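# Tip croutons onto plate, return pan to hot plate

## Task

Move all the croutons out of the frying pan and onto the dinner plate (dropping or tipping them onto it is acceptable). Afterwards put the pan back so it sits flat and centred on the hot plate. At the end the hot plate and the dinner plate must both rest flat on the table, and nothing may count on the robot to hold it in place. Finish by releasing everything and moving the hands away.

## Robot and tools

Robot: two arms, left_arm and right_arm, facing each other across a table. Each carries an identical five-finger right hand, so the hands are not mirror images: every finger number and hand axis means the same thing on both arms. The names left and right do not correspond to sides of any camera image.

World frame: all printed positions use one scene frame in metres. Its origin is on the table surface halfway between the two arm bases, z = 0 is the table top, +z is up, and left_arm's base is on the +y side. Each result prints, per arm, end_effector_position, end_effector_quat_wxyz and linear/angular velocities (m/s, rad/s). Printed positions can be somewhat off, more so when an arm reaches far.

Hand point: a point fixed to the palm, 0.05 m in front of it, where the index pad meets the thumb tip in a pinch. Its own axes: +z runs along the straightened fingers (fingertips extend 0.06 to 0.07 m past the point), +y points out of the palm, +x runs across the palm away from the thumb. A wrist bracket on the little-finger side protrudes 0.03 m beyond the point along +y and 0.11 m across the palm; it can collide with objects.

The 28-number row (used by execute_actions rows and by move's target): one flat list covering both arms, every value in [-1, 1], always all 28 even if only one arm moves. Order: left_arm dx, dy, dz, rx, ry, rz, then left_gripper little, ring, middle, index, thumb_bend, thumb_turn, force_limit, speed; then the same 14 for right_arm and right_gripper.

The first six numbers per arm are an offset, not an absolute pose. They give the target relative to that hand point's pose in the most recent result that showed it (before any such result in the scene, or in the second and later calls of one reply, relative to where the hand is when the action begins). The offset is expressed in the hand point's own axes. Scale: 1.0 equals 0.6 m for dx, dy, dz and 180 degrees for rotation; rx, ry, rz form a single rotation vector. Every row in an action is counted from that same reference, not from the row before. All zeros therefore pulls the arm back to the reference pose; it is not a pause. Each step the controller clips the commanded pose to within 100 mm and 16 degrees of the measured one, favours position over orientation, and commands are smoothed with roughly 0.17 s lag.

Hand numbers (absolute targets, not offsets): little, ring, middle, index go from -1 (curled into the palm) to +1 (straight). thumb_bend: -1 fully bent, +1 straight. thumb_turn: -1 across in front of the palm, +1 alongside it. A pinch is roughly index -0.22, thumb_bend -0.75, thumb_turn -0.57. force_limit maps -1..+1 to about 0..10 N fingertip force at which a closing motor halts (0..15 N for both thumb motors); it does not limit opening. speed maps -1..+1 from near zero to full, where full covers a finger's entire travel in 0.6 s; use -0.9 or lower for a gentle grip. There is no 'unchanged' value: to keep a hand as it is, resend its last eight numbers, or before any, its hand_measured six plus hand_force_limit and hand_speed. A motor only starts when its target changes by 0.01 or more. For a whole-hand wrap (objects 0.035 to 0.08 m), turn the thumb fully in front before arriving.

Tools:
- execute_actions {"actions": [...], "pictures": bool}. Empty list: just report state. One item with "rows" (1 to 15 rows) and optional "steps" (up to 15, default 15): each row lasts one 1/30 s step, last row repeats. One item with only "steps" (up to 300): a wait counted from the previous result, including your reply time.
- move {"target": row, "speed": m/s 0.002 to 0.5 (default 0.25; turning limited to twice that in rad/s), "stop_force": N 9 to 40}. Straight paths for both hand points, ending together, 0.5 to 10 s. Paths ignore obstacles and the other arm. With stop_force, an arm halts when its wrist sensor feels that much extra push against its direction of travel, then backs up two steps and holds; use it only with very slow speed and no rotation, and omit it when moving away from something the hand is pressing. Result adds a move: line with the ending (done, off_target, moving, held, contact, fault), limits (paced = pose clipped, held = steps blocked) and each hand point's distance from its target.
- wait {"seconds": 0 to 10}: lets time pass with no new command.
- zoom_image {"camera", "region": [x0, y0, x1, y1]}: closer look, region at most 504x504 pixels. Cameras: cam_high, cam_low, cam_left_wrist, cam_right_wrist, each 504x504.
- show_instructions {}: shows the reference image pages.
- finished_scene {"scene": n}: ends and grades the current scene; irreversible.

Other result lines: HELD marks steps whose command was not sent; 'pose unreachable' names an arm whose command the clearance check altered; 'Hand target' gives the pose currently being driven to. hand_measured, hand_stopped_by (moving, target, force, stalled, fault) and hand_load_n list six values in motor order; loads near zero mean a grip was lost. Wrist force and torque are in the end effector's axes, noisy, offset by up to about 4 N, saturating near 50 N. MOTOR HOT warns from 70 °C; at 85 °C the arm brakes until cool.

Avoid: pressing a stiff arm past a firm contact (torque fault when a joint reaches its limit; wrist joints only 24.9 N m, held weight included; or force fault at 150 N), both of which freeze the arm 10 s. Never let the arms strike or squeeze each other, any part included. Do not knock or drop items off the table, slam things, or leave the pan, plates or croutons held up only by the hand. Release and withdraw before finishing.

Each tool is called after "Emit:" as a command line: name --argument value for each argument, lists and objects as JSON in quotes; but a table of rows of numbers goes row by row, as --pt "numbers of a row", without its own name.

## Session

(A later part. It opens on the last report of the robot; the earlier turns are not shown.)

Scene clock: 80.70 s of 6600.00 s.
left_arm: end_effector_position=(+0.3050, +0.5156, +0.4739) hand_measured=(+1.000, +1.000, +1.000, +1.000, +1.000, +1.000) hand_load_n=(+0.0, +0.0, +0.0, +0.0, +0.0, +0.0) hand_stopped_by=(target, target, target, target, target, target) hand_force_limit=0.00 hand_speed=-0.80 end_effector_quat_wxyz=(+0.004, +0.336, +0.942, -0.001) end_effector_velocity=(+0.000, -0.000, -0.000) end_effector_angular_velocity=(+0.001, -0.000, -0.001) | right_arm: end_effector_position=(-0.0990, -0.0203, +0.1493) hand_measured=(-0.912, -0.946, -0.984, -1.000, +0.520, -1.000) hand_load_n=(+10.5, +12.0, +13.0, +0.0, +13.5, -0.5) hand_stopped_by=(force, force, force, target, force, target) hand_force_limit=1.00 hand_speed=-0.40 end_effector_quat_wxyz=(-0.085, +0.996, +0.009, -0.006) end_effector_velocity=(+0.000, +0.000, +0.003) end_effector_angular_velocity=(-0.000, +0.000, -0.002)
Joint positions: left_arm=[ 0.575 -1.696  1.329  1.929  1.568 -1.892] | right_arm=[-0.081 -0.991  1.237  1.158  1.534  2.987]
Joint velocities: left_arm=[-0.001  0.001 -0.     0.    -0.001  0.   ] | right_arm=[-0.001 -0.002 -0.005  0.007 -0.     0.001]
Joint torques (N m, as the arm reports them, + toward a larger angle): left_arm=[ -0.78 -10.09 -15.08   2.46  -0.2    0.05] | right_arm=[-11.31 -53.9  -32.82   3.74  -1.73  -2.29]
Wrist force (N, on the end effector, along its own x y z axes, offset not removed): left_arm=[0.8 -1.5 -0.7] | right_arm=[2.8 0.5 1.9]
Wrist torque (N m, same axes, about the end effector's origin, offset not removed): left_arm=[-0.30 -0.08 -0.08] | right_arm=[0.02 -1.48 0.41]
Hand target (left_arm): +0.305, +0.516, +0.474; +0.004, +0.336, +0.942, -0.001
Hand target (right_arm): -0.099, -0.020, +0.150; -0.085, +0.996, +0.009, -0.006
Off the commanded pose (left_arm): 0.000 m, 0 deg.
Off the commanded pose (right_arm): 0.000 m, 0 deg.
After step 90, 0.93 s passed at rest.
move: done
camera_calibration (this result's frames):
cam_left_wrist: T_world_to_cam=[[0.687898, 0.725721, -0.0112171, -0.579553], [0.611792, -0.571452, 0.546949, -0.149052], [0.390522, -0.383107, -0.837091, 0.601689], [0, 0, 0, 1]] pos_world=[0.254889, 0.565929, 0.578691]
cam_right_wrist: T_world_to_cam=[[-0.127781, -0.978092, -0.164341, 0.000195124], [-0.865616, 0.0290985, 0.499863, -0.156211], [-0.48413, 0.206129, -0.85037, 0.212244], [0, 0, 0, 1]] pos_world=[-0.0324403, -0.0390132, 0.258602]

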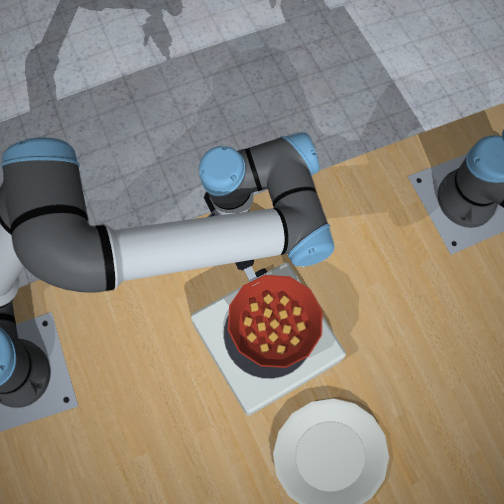

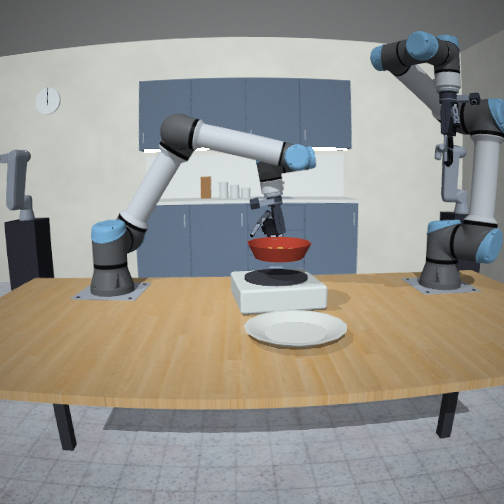

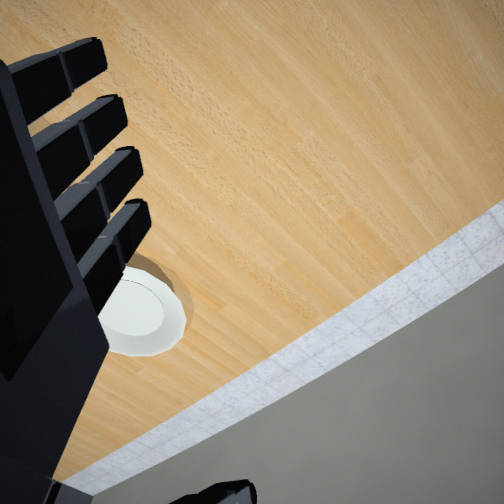

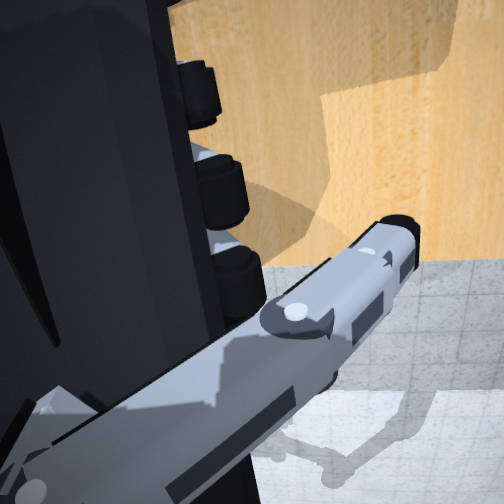

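Emit:
move --target '[0,0,0,0,0,0,1,1,1,1,1,1,0,-0.8, 0.132,-0.012,-0.085,0,0,0,-1,-1,-1,-1,-1,-1,1,-0.4]' --speed 0.1

Emit:
move --target '[0,0,0,0,0,0,1,1,1,1,1,1,0,-0.8, 0.932,0.267,-0.056,-0.006,-0.103,-0.601,-1,-1,-1,-1,-1,-1,1,-0.4]' --speed 0.18

Scene clock: 101.40 s of 6600.00 s.
left_arm: end_effector_position=(+0.3050, +0.5156, +0.4739) hand_measured=(+1.000, +1.000, +1.000, +1.000, +1.000, +1.000) hand_load_n=(+0.0, +0.0, +0.0, +0.0, +0.0, +0.0) hand_stopped_by=(target, target, target, target, target, target) hand_force_limit=0.00 hand_speed=-0.80 end_effector_quat_wxyz=(+0.004, +0.336, +0.942, -0.001) end_effector_velocity=(+0.000, -0.000, -0.000) end_effector_angular_velocity=(+0.002, +0.001, +0.001) | right_arm: end_effector_position=(-0.0196, -0.0204, +0.1998) hand_measured=(-0.912, -0.946, -0.984, -1.000, +0.520, -1.000) hand_load_n=(+10.5, +12.0, +13.0, +0.0, +13.5, -0.5) hand_stopped_by=(force, force, force, target, force, target) hand_force_limit=1.00 hand_speed=-0.40 end_effector_quat_wxyz=(-0.085, +0.996, +0.009, -0.006) end_effector_velocity=(+0.003, +0.000, +0.002) end_effector_angular_velocity=(-0.000, -0.000, -0.002)
Joint positions: left_arm=[ 0.575 -1.696  1.329  1.929  1.568 -1.892] | right_arm=[-0.232 -1.023  1.159  1.275  1.509  2.838]
Joint velocities: left_arm=[ 0.001  0.002 -0.001  0.001 -0.     0.   ] | right_arm=[-0.005  0.    -0.004  0.005 -0.    -0.003]
Joint torques (N m, as the arm reports them, + toward a larger angle): left_arm=[ -0.97 -10.11 -15.55   2.47  -0.14   0.  ] | right_arm=[-11.11 -53.29 -30.76   3.58  -2.11  -2.32]
Wrist force (N, on the end effector, along its own x y z axes, offset not removed): left_arm=[1.7 0.0 -1.3] | right_arm=[-1.7 -4.3 3.0]
Wrist torque (N m, same axes, about the end effector's origin, offset not removed): left_arm=[-0.06 -0.20 0.07] | right_arm=[-1.02 -0.75 -0.13]
Hand target (left_arm): +0.305, +0.516, +0.474; +0.004, +0.336, +0.942, -0.001
Hand target (right_arm): -0.019, -0.020, +0.200; -0.085, +0.996, +0.009, -0.006
Off the commanded pose (left_arm): 0.000 m, 0 deg.
Off the commanded pose (right_arm): 0.000 m, 0 deg.
After step 90, 16.23 s passed at rest.
move: done
camera_calibration (this result's frames):
cam_left_wrist: T_world_to_cam=[[0.687898, 0.725721, -0.0112173, -0.579553], [0.611792, -0.571452, 0.546949, -0.149052], [0.390522, -0.383107, -0.837091, 0.601689], [0, 0, 0, 1]] pos_world=[0.254889, 0.565929, 0.578691]
cam_right_wrist: T_world_to_cam=[[-0.12785, -0.978049, -0.164544, 0.0185775], [-0.865501, 0.0290078, 0.500067, -0.112846], [-0.484317, 0.206347, -0.850211, 0.293624], [0, 0, 0, 1]] pos_world=[0.0469142, -0.0391453, 0.30913]

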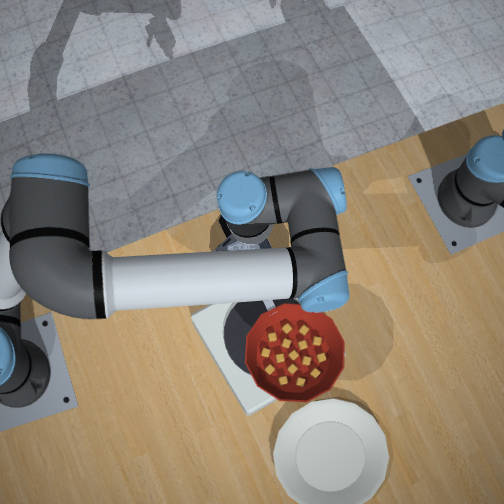

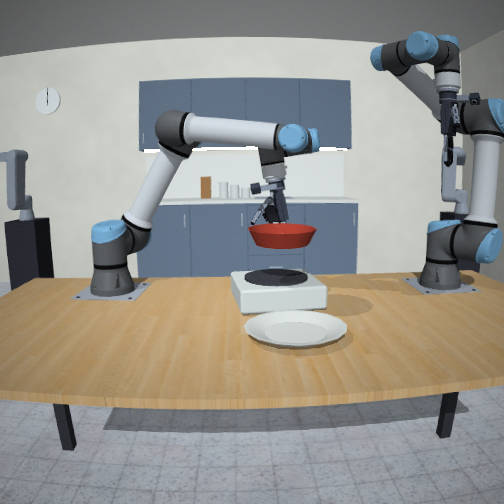

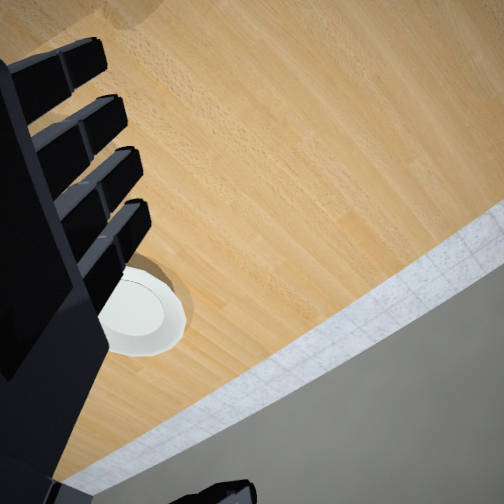

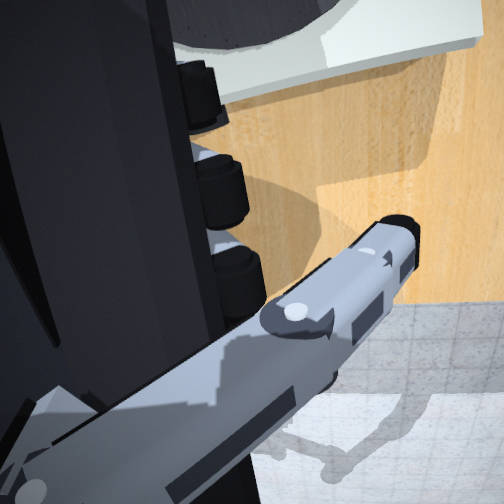

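Scene clock: 107.30 s of 6600.00 s.
left_arm: end_effector_position=(+0.3050, +0.5156, +0.4739) hand_measured=(+1.000, +1.000, +1.000, +1.000, +1.000, +1.000) hand_load_n=(+0.0, +0.0, +0.0, +0.0, +0.0, +0.0) hand_stopped_by=(target, target, target, target, target, target) hand_force_limit=0.00 hand_speed=-0.80 end_effector_quat_wxyz=(+0.004, +0.336, +0.942, -0.001) end_effector_velocity=(+0.000, +0.000, +0.000) end_effector_angular_velocity=(-0.000, -0.001, +0.000) | right_arm: end_effector_position=(+0.5420, -0.1732, +0.2001) hand_measured=(-0.912, -0.946, -0.984, -1.000, +0.520, -1.000) hand_load_n=(+10.5, +12.0, +13.0, +0.0, +13.5, -0.5) hand_stopped_by=(force, force, force, target, force, target) hand_force_limit=1.00 hand_speed=-0.40 end_effector_quat_wxyz=(-0.045, +0.566, +0.820, -0.072) end_effector_velocity=(+0.003, -0.000, -0.001) end_effector_angular_velocity=(-0.003, +0.004, +0.008)
Joint positions: left_arm=[ 0.575 -1.696  1.329  1.929  1.568 -1.892] | right_arm=[-1.087 -0.652  0.603  1.79   1.567  0.064]
Joint velocities: left_arm=[ 0.001  0.001 -0.001 -0.    -0.001  0.001] | right_arm=[-0.002  0.011 -0.018  0.012  0.003 -0.01 ]
Joint torques (N m, as the arm reports them, + toward a larger angle): left_arm=[ -1.45  -9.74 -15.35   2.33  -0.15   0.06] | right_arm=[-12.24 -43.01 -30.97   4.3    1.91  -2.19]
Wrist force (N, on the end effector, along its own x y z axes, offset not removed): left_arm=[1.6 -1.0 -1.8] | right_arm=[0.7 -0.7 8.7]
Wrist torque (N m, same axes, about the end effector's origin, offset not removed): left_arm=[-0.14 -0.14 0.09] | right_arm=[-0.67 -1.43 0.07]
Hand target (left_arm): +0.305, +0.516, +0.474; +0.004, +0.336, +0.942, -0.001
Hand target (right_arm): +0.542, -0.173, +0.200; -0.045, +0.566, +0.820, -0.072
Off the commanded pose (left_arm): 0.000 m, 0 deg.
Off the commanded pose (right_arm): 0.001 m, 0 deg.
move: done
camera_calibration (this result's frames):
cam_left_wrist: T_world_to_cam=[[0.687898, 0.725721, -0.0112171, -0.579553], [0.611792, -0.571452, 0.546949, -0.149052], [0.390522, -0.383107, -0.837091, 0.601689], [0, 0, 0, 1]] pos_world=[0.254889, 0.565929, 0.578691]
cam_right_wrist: T_world_to_cam=[[0.963793, 0.209747, -0.164647, -0.444984], [0.264744, -0.826408, 0.496951, -0.38256], [-0.0318319, -0.522547, -0.852016, 0.226211], [0, 0, 0, 1]] pos_world=[0.537354, -0.104611, 0.309584]

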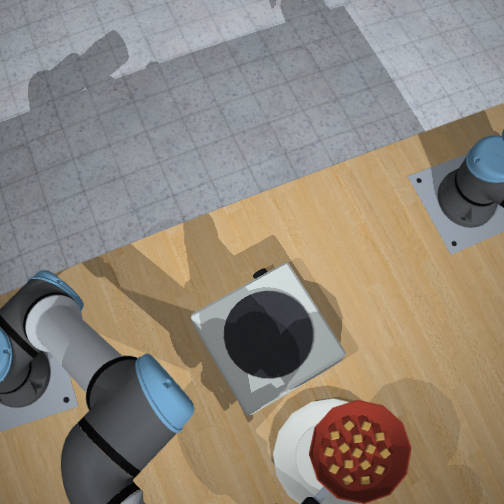

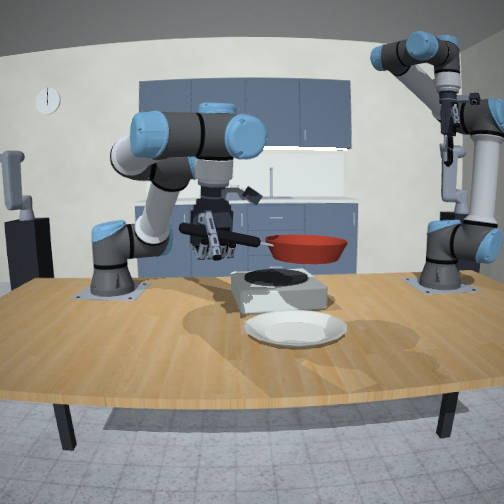

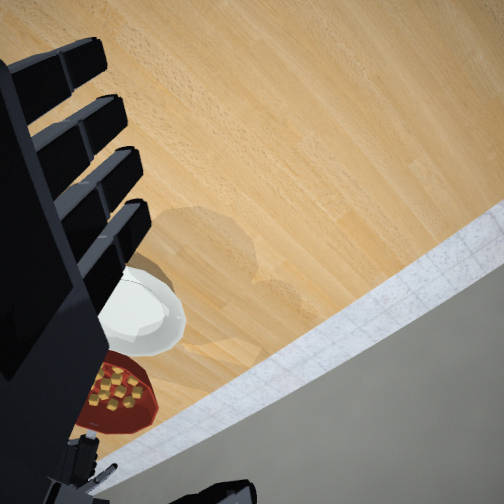

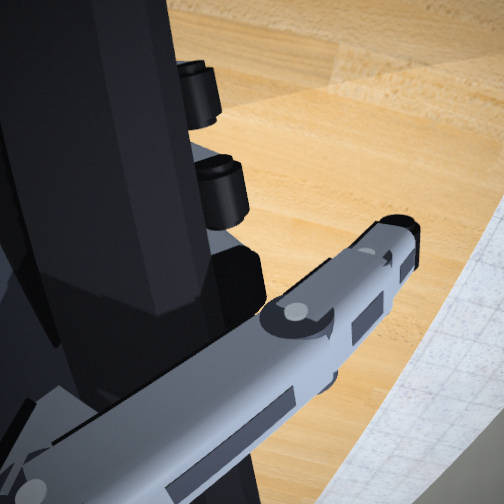

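Emit:
move --target '[0,0,0,0,0,0,1,1,1,1,1,1,0,-0.8, 0.001,0.010,0.057,-0.39,0,0,-1,-1,-1,-1,-1,-1,1,-0.4]' --speed 0.18

Scene clock: 116.90 s of 6600.00 s.
left_arm: end_effector_position=(+0.3050, +0.5156, +0.4739) hand_measured=(+1.000, +1.000, +1.000, +1.000, +1.000, +1.000) hand_load_n=(+0.0, +0.0, +0.0, +0.0, +0.0, +0.0) hand_stopped_by=(target, target, target, target, target, target) hand_force_limit=0.00 hand_speed=-0.80 end_effector_quat_wxyz=(+0.004, +0.336, +0.942, -0.001) end_effector_velocity=(-0.001, +0.000, +0.000) end_effector_angular_velocity=(-0.001, +0.001, -0.001) | right_arm: end_effector_position=(+0.5421, -0.1727, +0.1652) hand_measured=(-0.912, -0.946, -0.984, -1.000, +0.520, -1.000) hand_load_n=(+8.0, +11.0, +13.5, +0.0, +11.5, -0.5) hand_stopped_by=(force, force, force, target, force, target) hand_force_limit=1.00 hand_speed=-0.40 end_effector_quat_wxyz=(+0.288, +0.489, +0.713, +0.412) end_effector_velocity=(+0.001, +0.000, -0.001) end_effector_angular_velocity=(+0.006, -0.016, -0.000)
Joint positions: left_arm=[ 0.575 -1.696  1.329  1.929  1.568 -1.892] | right_arm=[-1.053 -1.223  1.878 -0.136  1.659  0.041]
Joint velocities: left_arm=[ 0.    -0.002  0.     0.001  0.001  0.001] | right_arm=[-0.     0.002  0.01  -0.029  0.001 -0.002]
Joint torques (N m, as the arm reports them, + toward a larger angle): left_arm=[ -1.09  -9.55 -15.09   2.23  -0.08   0.11] | right_arm=[-12.58 -22.71 -10.64  -2.82   0.76  -0.92]
Wrist force (N, on the end effector, along its own x y z axes, offset not removed): left_arm=[0.9 -0.7 -1.8] | right_arm=[3.9 -5.5 3.6]
Wrist torque (N m, same axes, about the end effector's origin, offset not removed): left_arm=[-0.13 0.01 0.07] | right_arm=[-0.26 -1.20 -0.80]
Hand target (left_arm): +0.305, +0.516, +0.474; +0.004, +0.336, +0.942, -0.001
Hand target (right_arm): +0.542, -0.173, +0.165; +0.289, +0.489, +0.712, +0.412
Off the commanded pose (left_arm): 0.000 m, 0 deg.
Off the commanded pose (right_arm): 0.000 m, 0 deg.
After step 90, 2.67 s passed at rest.
move: done
camera_calibration (this result's frames):
cam_left_wrist: T_world_to_cam=[[0.687898, 0.725721, -0.011217, -0.579553], [0.611792, -0.571453, 0.546949, -0.149052], [0.390522, -0.383107, -0.837091, 0.601689], [0, 0, 0, 1]] pos_world=[0.254889, 0.565929, 0.578691]
cam_right_wrist: T_world_to_cam=[[0.505155, 0.0445689, 0.861877, -0.400318], [-0.137166, -0.981825, 0.131166, -0.113377], [0.852059, -0.18448, -0.48986, -0.283852], [0, 0, 0, 1]] pos_world=[0.42853, -0.14584, 0.220849]

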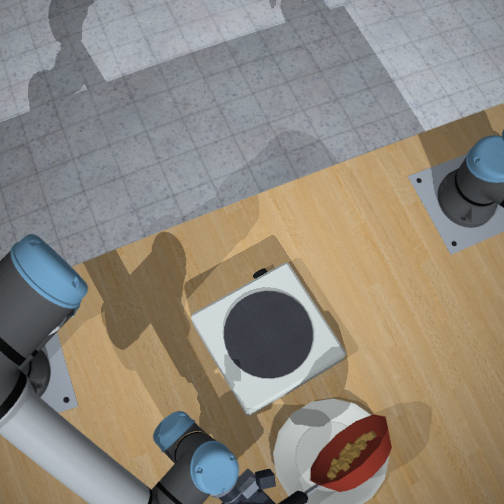

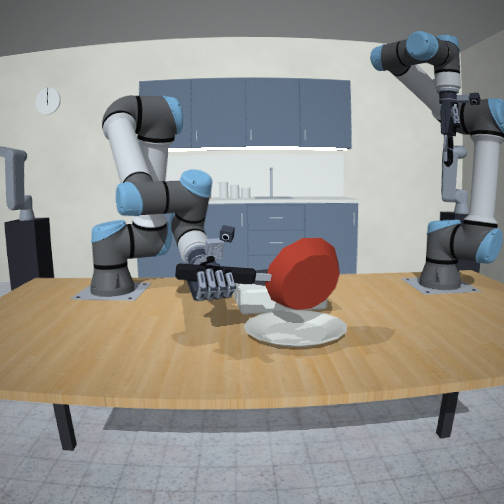

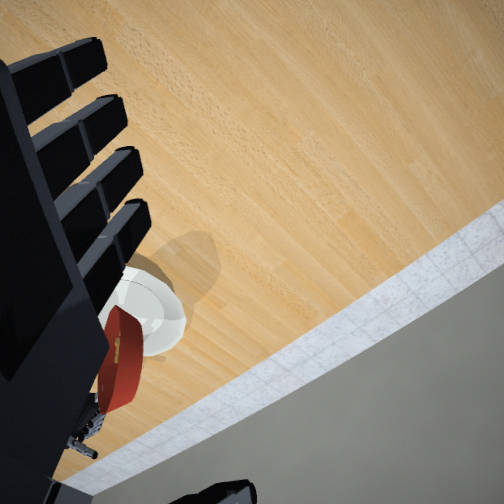

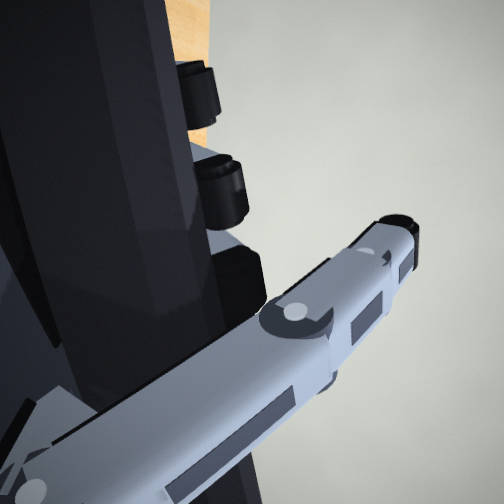

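Emit:
move --target '[0,0,0,0,0,0,1,1,1,1,1,1,0,-0.8, 0,0,0,-0.12,0,0,-1,-1,-1,-1,-1,-1,1,-0.4]' --speed 0.03

Emit:
zoom_image --camera "cam_high" --region '[220,360,440,504]'

Scene clock: 133.40 s of 6600.00 s.
left_arm: end_effector_position=(+0.3050, +0.5156, +0.4739) hand_measured=(+1.000, +1.000, +1.000, +1.000, +1.000, +1.000) hand_load_n=(+0.0, +0.0, +0.0, +0.0, +0.0, +0.0) hand_stopped_by=(target, target, target, target, target, target) hand_force_limit=0.00 hand_speed=-0.80 end_effector_quat_wxyz=(+0.004, +0.336, +0.942, -0.001) end_effector_velocity=(+0.000, -0.000, +0.000) end_effector_angular_velocity=(-0.000, +0.001, +0.000) | right_arm: end_effector_position=(+0.5422, -0.1727, +0.1651) hand_measured=(-0.912, -0.946, -0.982, -1.000, +0.518, -1.000) hand_load_n=(+1.5, +7.5, +14.5, +0.0, +6.0, +1.0) hand_stopped_by=(force, force, force, target, force, target) hand_force_limit=1.00 hand_speed=-0.40 end_effector_quat_wxyz=(+0.375, +0.427, +0.624, +0.537) end_effector_velocity=(-0.000, +0.000, -0.001) end_effector_angular_velocity=(+0.004, -0.013, +0.001)
Joint positions: left_arm=[ 0.575 -1.696  1.329  1.929  1.568 -1.892] | right_arm=[-1.053 -1.152  2.068 -0.773  1.668  0.005]
Joint velocities: left_arm=[ 0.001  0.001 -0.001  0.     0.001  0.001] | right_arm=[-0.     0.008  0.006 -0.028 -0.001 -0.003]
Joint torques (N m, as the arm reports them, + toward a larger angle): left_arm=[ -1.27  -9.45 -15.38   2.53  -0.14  -0.01] | right_arm=[-12.33 -22.56  -7.02  -4.2    1.22  -0.83]
Wrist force (N, on the end effector, along its own x y z axes, offset not removed): left_arm=[0.4 -0.4 -1.4] | right_arm=[-1.6 -2.3 2.4]
Wrist torque (N m, same axes, about the end effector's origin, offset not removed): left_arm=[-0.08 0.04 -0.04] | right_arm=[0.15 0.01 -1.00]
Hand target (left_arm): +0.305, +0.516, +0.474; +0.004, +0.336, +0.942, -0.001
Hand target (right_arm): +0.542, -0.173, +0.165; +0.375, +0.426, +0.623, +0.538
Off the commanded pose (left_arm): 0.000 m, 0 deg.
Off the commanded pose (right_arm): 0.000 m, 0 deg.
After step 90, 7.03 s passed at rest.
move: done
camera_calibration (this result's frames):
cam_left_wrist: T_world_to_cam=[[0.687898, 0.725721, -0.0112171, -0.579553], [0.611792, -0.571452, 0.546949, -0.149052], [0.390522, -0.383107, -0.837091, 0.601689], [0, 0, 0, 1]] pos_world=[0.254889, 0.565929, 0.578691]
cam_right_wrist: T_world_to_cam=[[0.178381, -0.0783146, 0.98084, -0.264023], [-0.148355, -0.987573, -0.0518716, -0.0780302], [0.972713, -0.136259, -0.187783, -0.390923], [0, 0, 0, 1]] pos_world=[0.415776, -0.151004, 0.181509]

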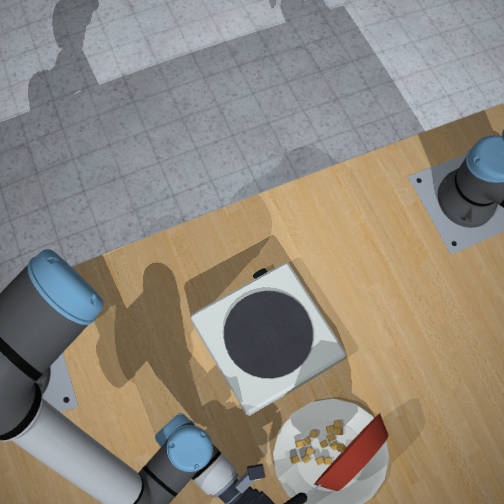

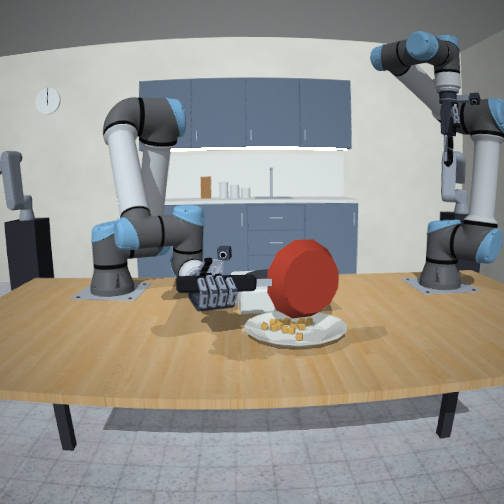

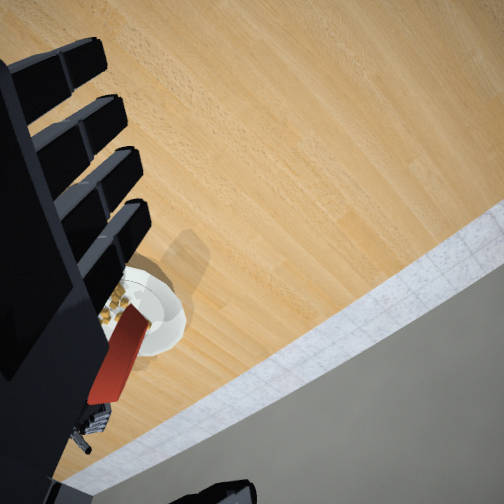

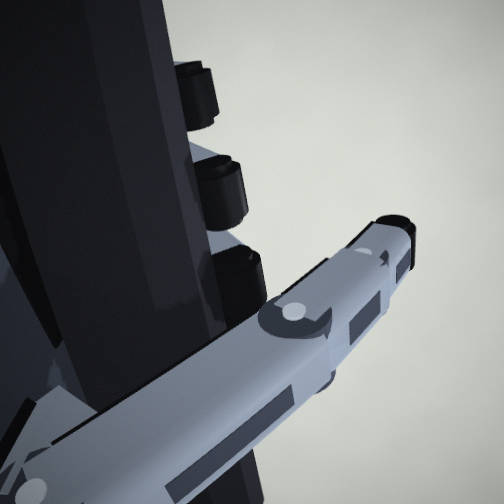

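Region (220, 360, 440, 504) of cam_high's 504x504 image, scaled by 2.291, with more detail than that image has; it fills the top 330 rows of this view, and the rest is white.

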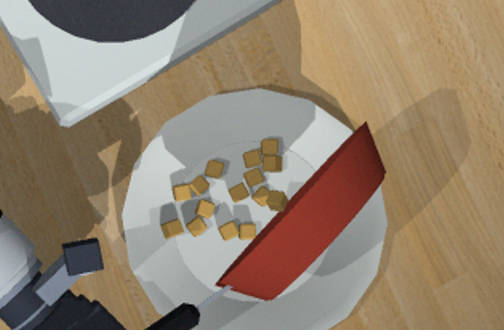

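Emit:
zoom_image --camera "cam_left_wrist" --region '[60,250,220,460]'

Region (60, 250, 220, 460) of cam_left_wrist's 504x504 image, scaled by 2.400, with more detail than that image has; it fills the left 384 columns of this view, and the rest is white.

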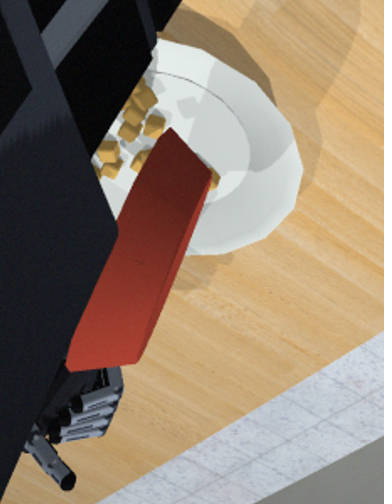

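The 16th is on the plate behind the pan. Roll back.

Emit:
move --target '[0,0,0,0,0,0,1,1,1,1,1,1,0,-0.8, 0,0.066,-0.0095,0.51,0,0,-1,-1,-1,-1,-1,-1,1,-0.4]' --speed 0.18

Scene clock: 145.07 s of 6600.00 s.
left_arm: end_effector_position=(+0.3050, +0.5156, +0.4739) hand_measured=(+1.000, +1.000, +1.000, +1.000, +1.000, +1.000) hand_load_n=(+0.0, +0.0, +0.0, +0.0, +0.0, +0.0) hand_stopped_by=(target, target, target, target, target, target) hand_force_limit=0.00 hand_speed=-0.80 end_effector_quat_wxyz=(+0.004, +0.336, +0.942, -0.001) end_effector_velocity=(+0.000, +0.000, +0.000) end_effector_angular_velocity=(+0.001, -0.002, -0.001) | right_arm: end_effector_position=(+0.5418, -0.1726, +0.2055) hand_measured=(-0.912, -0.946, -0.982, -1.000, +0.518, -1.000) hand_load_n=(+4.5, +9.5, +15.0, +0.0, +6.5, +0.0) hand_stopped_by=(force, force, force, target, force, target) hand_force_limit=1.00 hand_speed=-0.40 end_effector_quat_wxyz=(-0.046, +0.566, +0.820, -0.073) end_effector_velocity=(+0.000, +0.000, +0.000) end_effector_angular_velocity=(-0.007, +0.016, -0.003)
Joint positions: left_arm=[ 0.575 -1.696  1.329  1.929  1.568 -1.892] | right_arm=[-1.086 -0.648  0.582  1.809  1.566  0.065]
Joint velocities: left_arm=[-0.001 -0.001  0.001 -0.    -0.002  0.   ] | right_arm=[-0.     0.019 -0.033  0.031 -0.001  0.003]
Joint torques (N m, as the arm reports them, + toward a larger angle): left_arm=[ -1.15  -9.67 -15.11   2.44  -0.17   0.08] | right_arm=[ -4.49 -44.4  -30.61   4.28  -3.79   1.28]
Wrist force (N, on the end effector, along its own x y z axes, offset not removed): left_arm=[1.0 -0.9 -0.9] | right_arm=[-0.4 1.2 5.5]
Wrist torque (N m, same axes, about the end effector's origin, offset not removed): left_arm=[-0.16 -0.07 0.05] | right_arm=[0.05 -1.19 0.23]
Hand target (left_arm): +0.305, +0.516, +0.474; +0.004, +0.336, +0.942, -0.001
Hand target (right_arm): +0.542, -0.173, +0.206; -0.047, +0.566, +0.820, -0.074
Off the commanded pose (left_arm): 0.000 m, 0 deg.
Off the commanded pose (right_arm): 0.001 m, 0 deg.
After step 90, 3.67 s passed at rest.
move: done
camera_calibration (this result's frames):
cam_left_wrist: T_world_to_cam=[[0.687898, 0.725721, -0.0112171, -0.579553], [0.611792, -0.571452, 0.546949, -0.149052], [0.390522, -0.383107, -0.837091, 0.601689], [0, 0, 0, 1]] pos_world=[0.254889, 0.565929, 0.578691]
cam_right_wrist: T_world_to_cam=[[0.963494, 0.209607, -0.166566, -0.443413], [0.265631, -0.826174, 0.496867, -0.38509], [-0.0334659, -0.522973, -0.851692, 0.23188], [0, 0, 0, 1]] pos_world=[0.537277, -0.103942, 0.314971]

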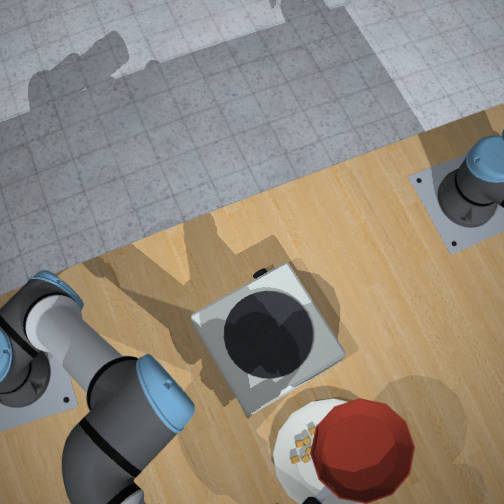

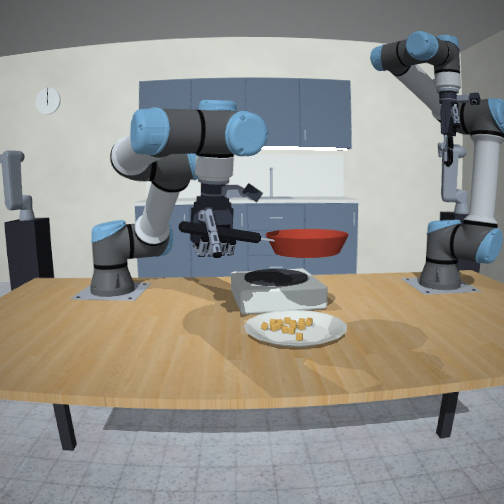

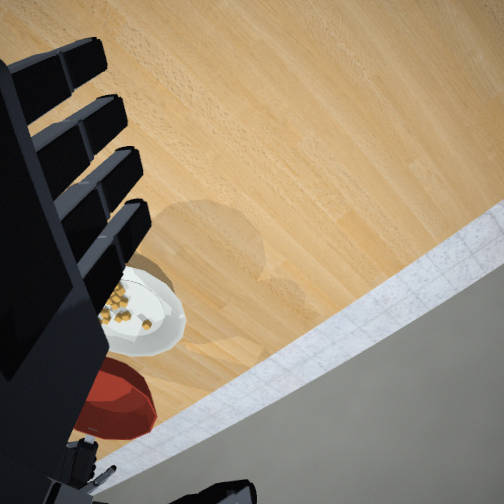

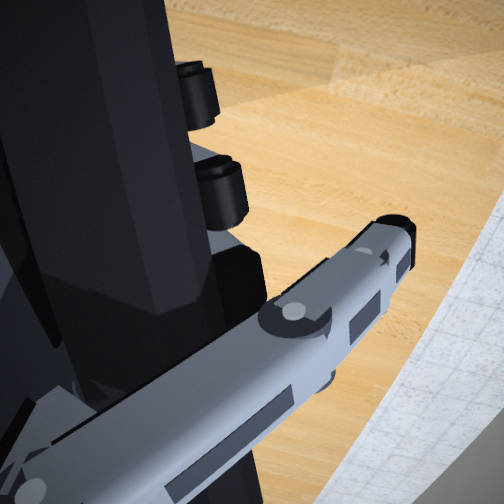

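Emit:
move --target '[0,0,0,0,0,0,1,1,1,1,1,1,0,-0.8, 0.605,-0.885,0.234,0.004,0.105,0.602,-1,-1,-1,-1,-1,-1,1,-0.4]' --speed 0.22

Emit:
zoom_image --camera "cam_high" --region '[180,250,380,420]'

Emit:
zoom_image --camera "cam_low" --region '[200,150,360,330]'

Scene clock: 159.17 s of 6600.00 s.
left_arm: end_effector_position=(+0.3050, +0.5156, +0.4739) hand_measured=(+1.000, +1.000, +1.000, +1.000, +1.000, +1.000) hand_load_n=(+0.0, +0.0, +0.0, +0.0, +0.0, +0.0) hand_stopped_by=(target, target, target, target, target, target) hand_force_limit=0.00 hand_speed=-0.80 end_effector_quat_wxyz=(+0.004, +0.336, +0.942, -0.001) end_effector_velocity=(+0.000, +0.000, -0.000) end_effector_angular_velocity=(+0.003, +0.001, +0.004) | right_arm: end_effector_position=(-0.0979, -0.0280, +0.1544) hand_measured=(-0.912, -0.946, -0.982, -1.000, +0.518, -1.000) hand_load_n=(+5.0, +10.0, +15.0, +0.0, +6.5, -0.5) hand_stopped_by=(force, force, force, target, force, target) hand_force_limit=1.00 hand_speed=-0.40 end_effector_quat_wxyz=(-0.085, +0.996, +0.007, -0.003) end_effector_velocity=(-0.003, +0.001, -0.001) end_effector_angular_velocity=(-0.001, -0.001, -0.007)
Joint positions: left_arm=[ 0.575 -1.696  1.329  1.929  1.568 -1.892] | right_arm=[-0.083 -1.014  1.26   1.156  1.54   2.989]
Joint velocities: left_arm=[ 0.002  0.002  0.001  0.001 -0.001 -0.002] | right_arm=[ 0.006  0.004 -0.004  0.001  0.003  0.013]
Joint torques (N m, as the arm reports them, + toward a larger angle): left_arm=[ -1.33  -9.49 -14.47   2.39  -0.15   0.02] | right_arm=[ 12.36 -30.32 -31.25   3.62   4.25   1.71]
Wrist force (N, on the end effector, along its own x y z axes, offset not removed): left_arm=[0.4 0.2 -2.3] | right_arm=[1.6 -1.0 2.9]
Wrist torque (N m, same axes, about the end effector's origin, offset not removed): left_arm=[0.02 0.07 0.08] | right_arm=[-0.47 -1.15 0.33]
Hand target (left_arm): +0.305, +0.516, +0.474; +0.004, +0.336, +0.942, -0.001
Hand target (right_arm): -0.098, -0.028, +0.154; -0.085, +0.996, +0.007, -0.003
Off the commanded pose (left_arm): 0.000 m, 0 deg.
Off the commanded pose (right_arm): 0.001 m, 0 deg.
After step 90, 6.10 s passed at rest.
move: done
camera_calibration (this result's frames):
cam_left_wrist: T_world_to_cam=[[0.687898, 0.725721, -0.011217, -0.579553], [0.611792, -0.571452, 0.546949, -0.149052], [0.390522, -0.383107, -0.837091, 0.601689], [0, 0, 0, 1]] pos_world=[0.254889, 0.565929, 0.578691]
cam_right_wrist: T_world_to_cam=[[-0.130909, -0.977406, -0.165952, -0.00636782], [-0.868252, 0.0322318, 0.495075, -0.157018], [-0.47854, 0.208898, -0.852854, 0.219685], [0, 0, 0, 1]] pos_world=[-0.0320367, -0.0470548, 0.264038]

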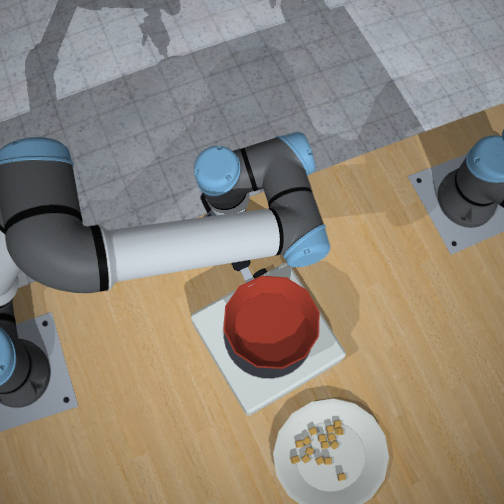

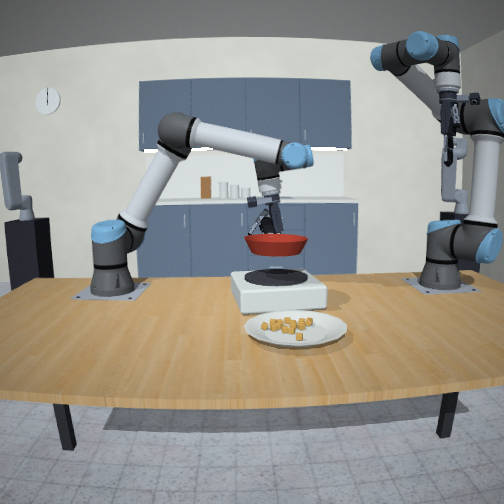

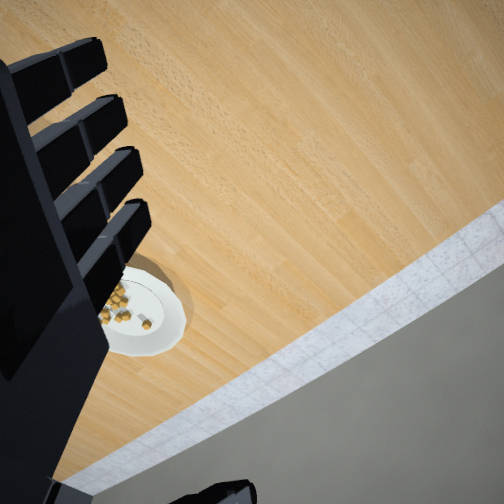

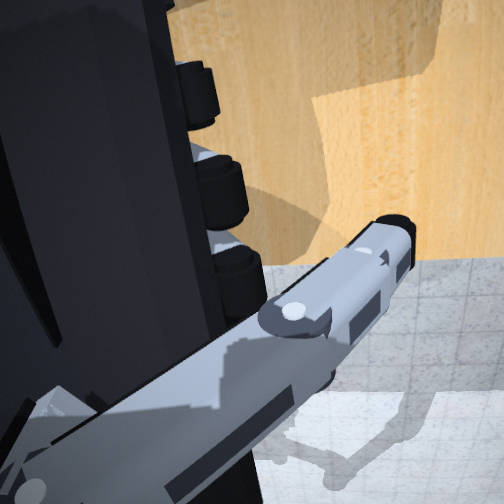

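Region (180, 250, 380, 420) of cam_high's 504x504 image, scaled by 2.520, with more detail than that image has; it fills the top 428 rows of this view, and the rest is white.

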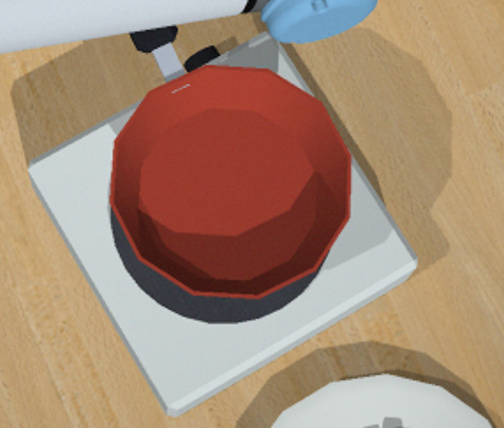

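Region (200, 150, 360, 330) of cam_low's 504x504 image, scaled by 2.800, with more detail than that image has.

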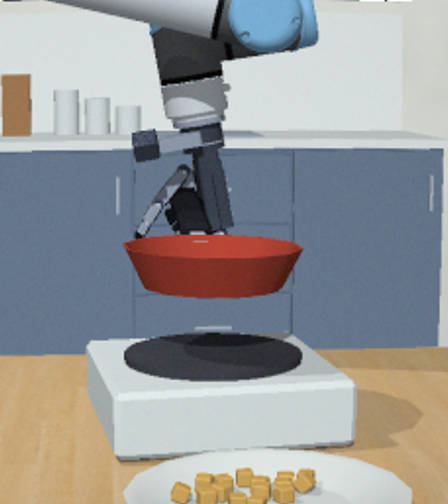

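Emit:
execute_actions --actions '[]'

Scene clock: 168.47 s of 6600.00 s.
left_arm: end_effector_position=(+0.3050, +0.5156, +0.4739) hand_measured=(+1.000, +1.000, +1.000, +1.000, +1.000, +1.000) hand_load_n=(+0.0, +0.0, +0.0, +0.0, +0.0, +0.0) hand_stopped_by=(target, target, target, target, target, target) hand_force_limit=0.00 hand_speed=-0.80 end_effector_quat_wxyz=(+0.004, +0.336, +0.942, -0.001) end_effector_velocity=(+0.000, -0.000, -0.000) end_effector_angular_velocity=(-0.001, +0.000, +0.000) | right_arm: end_effector_position=(-0.0982, -0.0279, +0.1544) hand_measured=(-0.912, -0.946, -0.982, -1.000, +0.518, -1.000) hand_load_n=(+5.0, +10.0, +15.0, +0.0, +6.5, -0.5) hand_stopped_by=(force, force, force, target, force, target) hand_force_limit=1.00 hand_speed=-0.40 end_effector_quat_wxyz=(-0.085, +0.996, +0.007, -0.003) end_effector_velocity=(-0.000, +0.000, -0.000) end_effector_angular_velocity=(-0.001, +0.001, +0.001)
Joint positions: left_arm=[ 0.575 -1.696  1.329  1.929  1.568 -1.892] | right_arm=[-0.082 -1.014  1.26   1.157  1.54   2.991]
Joint velocities: left_arm=[ 0.     0.001 -0.001 -0.001  0.001  0.   ] | right_arm=[ 0.     0.001 -0.     0.    -0.001 -0.   ]
Joint torques (N m, as the arm reports them, + toward a larger angle): left_arm=[ -0.9  -10.23 -14.78   2.41  -0.13   0.12] | right_arm=[ 13.41 -32.1  -31.19   3.44   4.     1.63]
Wrist force (N, on the end effector, along its own x y z axes, offset not removed): left_arm=[1.3 -0.1 -1.6] | right_arm=[-0.1 -0.8 5.0]
Wrist torque (N m, same axes, about the end effector's origin, offset not removed): left_arm=[-0.01 -0.08 0.08] | right_arm=[-0.38 -1.05 0.19]
Hand target (left_arm): +0.305, +0.516, +0.474; +0.004, +0.336, +0.942, -0.001
Hand target (right_arm): -0.098, -0.028, +0.154; -0.085, +0.996, +0.007, -0.003
Off the commanded pose (left_arm): 0.000 m, 0 deg.
Off the commanded pose (right_arm): 0.001 m, 0 deg.
Steps of this call (steps 1 to 90: nothing new was sent; then 6.30 s passed at rest). Readings (end_effector_position | what the end effector reports):
1: left_arm (+0.3050, +0.5156, +0.4739) | right_arm (-0.0979, -0.0280, +0.1544) | left_arm hand_measured=(+1.000, +1.000, +1.000, +1.000, +1.000, +1.000) hand_load_n=(+0.0, +0.0, +0.0, +0.0, +0.0, +0.0) hand_stopped_by=(target, target, target, target, target, target) hand_force_limit=0.00 hand_speed=-0.80 | right_arm hand_measured=(-0.912, -0.946, -0.982, -1.000, +0.518, -1.000) hand_load_n=(+5.0, +10.0, +15.0, +0.0, +6.5, -0.5) hand_stopped_by=(force, force, force, target, force, target) hand_force_limit=1.00 hand_speed=-0.40
2: left_arm (+0.3050, +0.5156, +0.4739) | right_arm (-0.0980, -0.0279, +0.1544) | left_arm hand_measured=(+1.000, +1.000, +1.000, +1.000, +1.000, +1.000) hand_load_n=(+0.0, +0.0, +0.0, +0.0, +0.0, +0.0) hand_stopped_by=(target, target, target, target, target, target) hand_force_limit=0.00 hand_speed=-0.80 | right_arm hand_measured=(-0.912, -0.946, -0.982, -1.000, +0.518, -1.000) hand_load_n=(+5.0, +10.0, +15.0, +0.0, +6.5, -0.5) hand_stopped_by=(force, force, force, target, force, target) hand_force_limit=1.00 hand_speed=-0.40
4: left_arm (+0.3050, +0.5156, +0.4739) | right_arm (-0.0981, -0.0279, +0.1544) | left_arm hand_measured=(+1.000, +1.000, +1.000, +1.000, +1.000, +1.000) hand_load_n=(+0.0, +0.0, +0.0, +0.0, +0.0, +0.0) hand_stopped_by=(target, target, target, target, target, target) hand_force_limit=0.00 hand_speed=-0.80 | right_arm hand_measured=(-0.912, -0.946, -0.982, -1.000, +0.518, -1.000) hand_load_n=(+5.0, +10.0, +15.0, +0.0, +6.5, -0.5) hand_stopped_by=(force, force, force, target, force, target) hand_force_limit=1.00 hand_speed=-0.40
8: left_arm (+0.3050, +0.5156, +0.4739) | right_arm (-0.0981, -0.0279, +0.1544) | left_arm hand_measured=(+1.000, +1.000, +1.000, +1.000, +1.000, +1.000) hand_load_n=(+0.0, +0.0, +0.0, +0.0, +0.0, +0.0) hand_stopped_by=(target, target, target, target, target, target) hand_force_limit=0.00 hand_speed=-0.80 | right_arm hand_measured=(-0.912, -0.946, -0.982, -1.000, +0.518, -1.000) hand_load_n=(+5.0, +10.0, +15.0, +0.0, +6.5, -0.5) hand_stopped_by=(force, force, force, target, force, target) hand_force_limit=1.00 hand_speed=-0.40
90: the state above
camera_calibration (this result's frames):
cam_left_wrist: T_world_to_cam=[[0.687898, 0.725721, -0.0112171, -0.579553], [0.611792, -0.571452, 0.546949, -0.149052], [0.390522, -0.383107, -0.837091, 0.601689], [0, 0, 0, 1]] pos_world=[0.254889, 0.565929, 0.578691]
cam_right_wrist: T_world_to_cam=[[-0.131911, -0.977294, -0.165821, -0.00644358], [-0.868317, 0.0332315, 0.494895, -0.157218], [-0.478147, 0.209268, -0.852985, 0.219575], [0, 0, 0, 1]] pos_world=[-0.0323765, -0.0470226, 0.264032]

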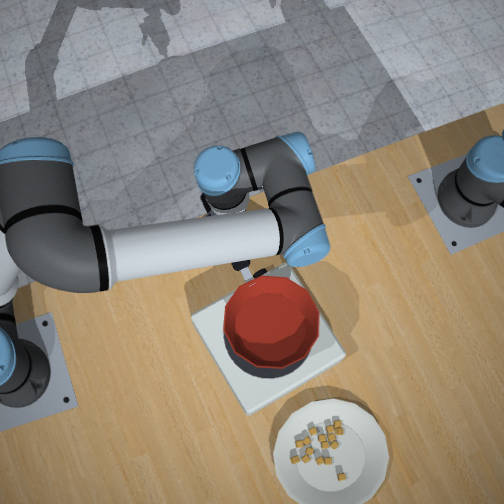

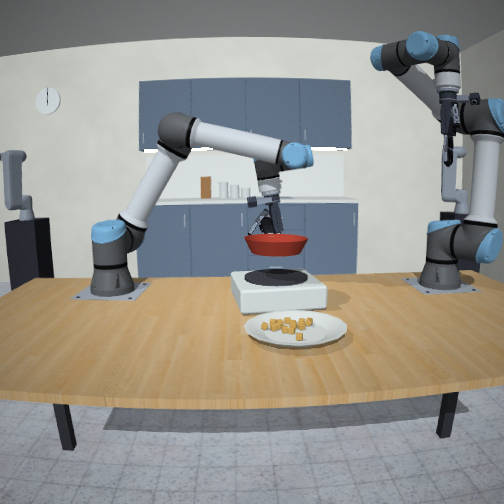

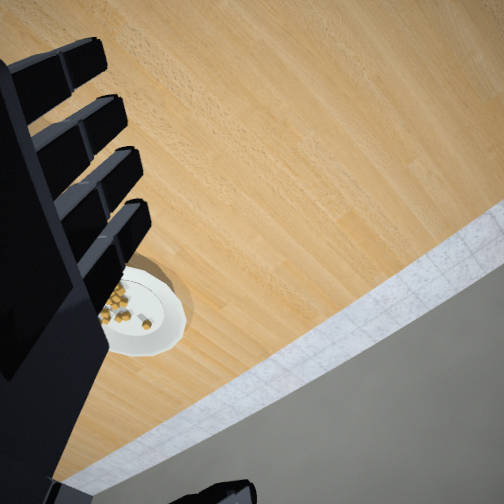

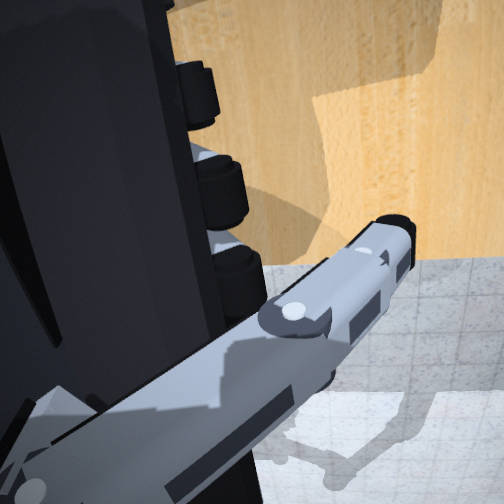

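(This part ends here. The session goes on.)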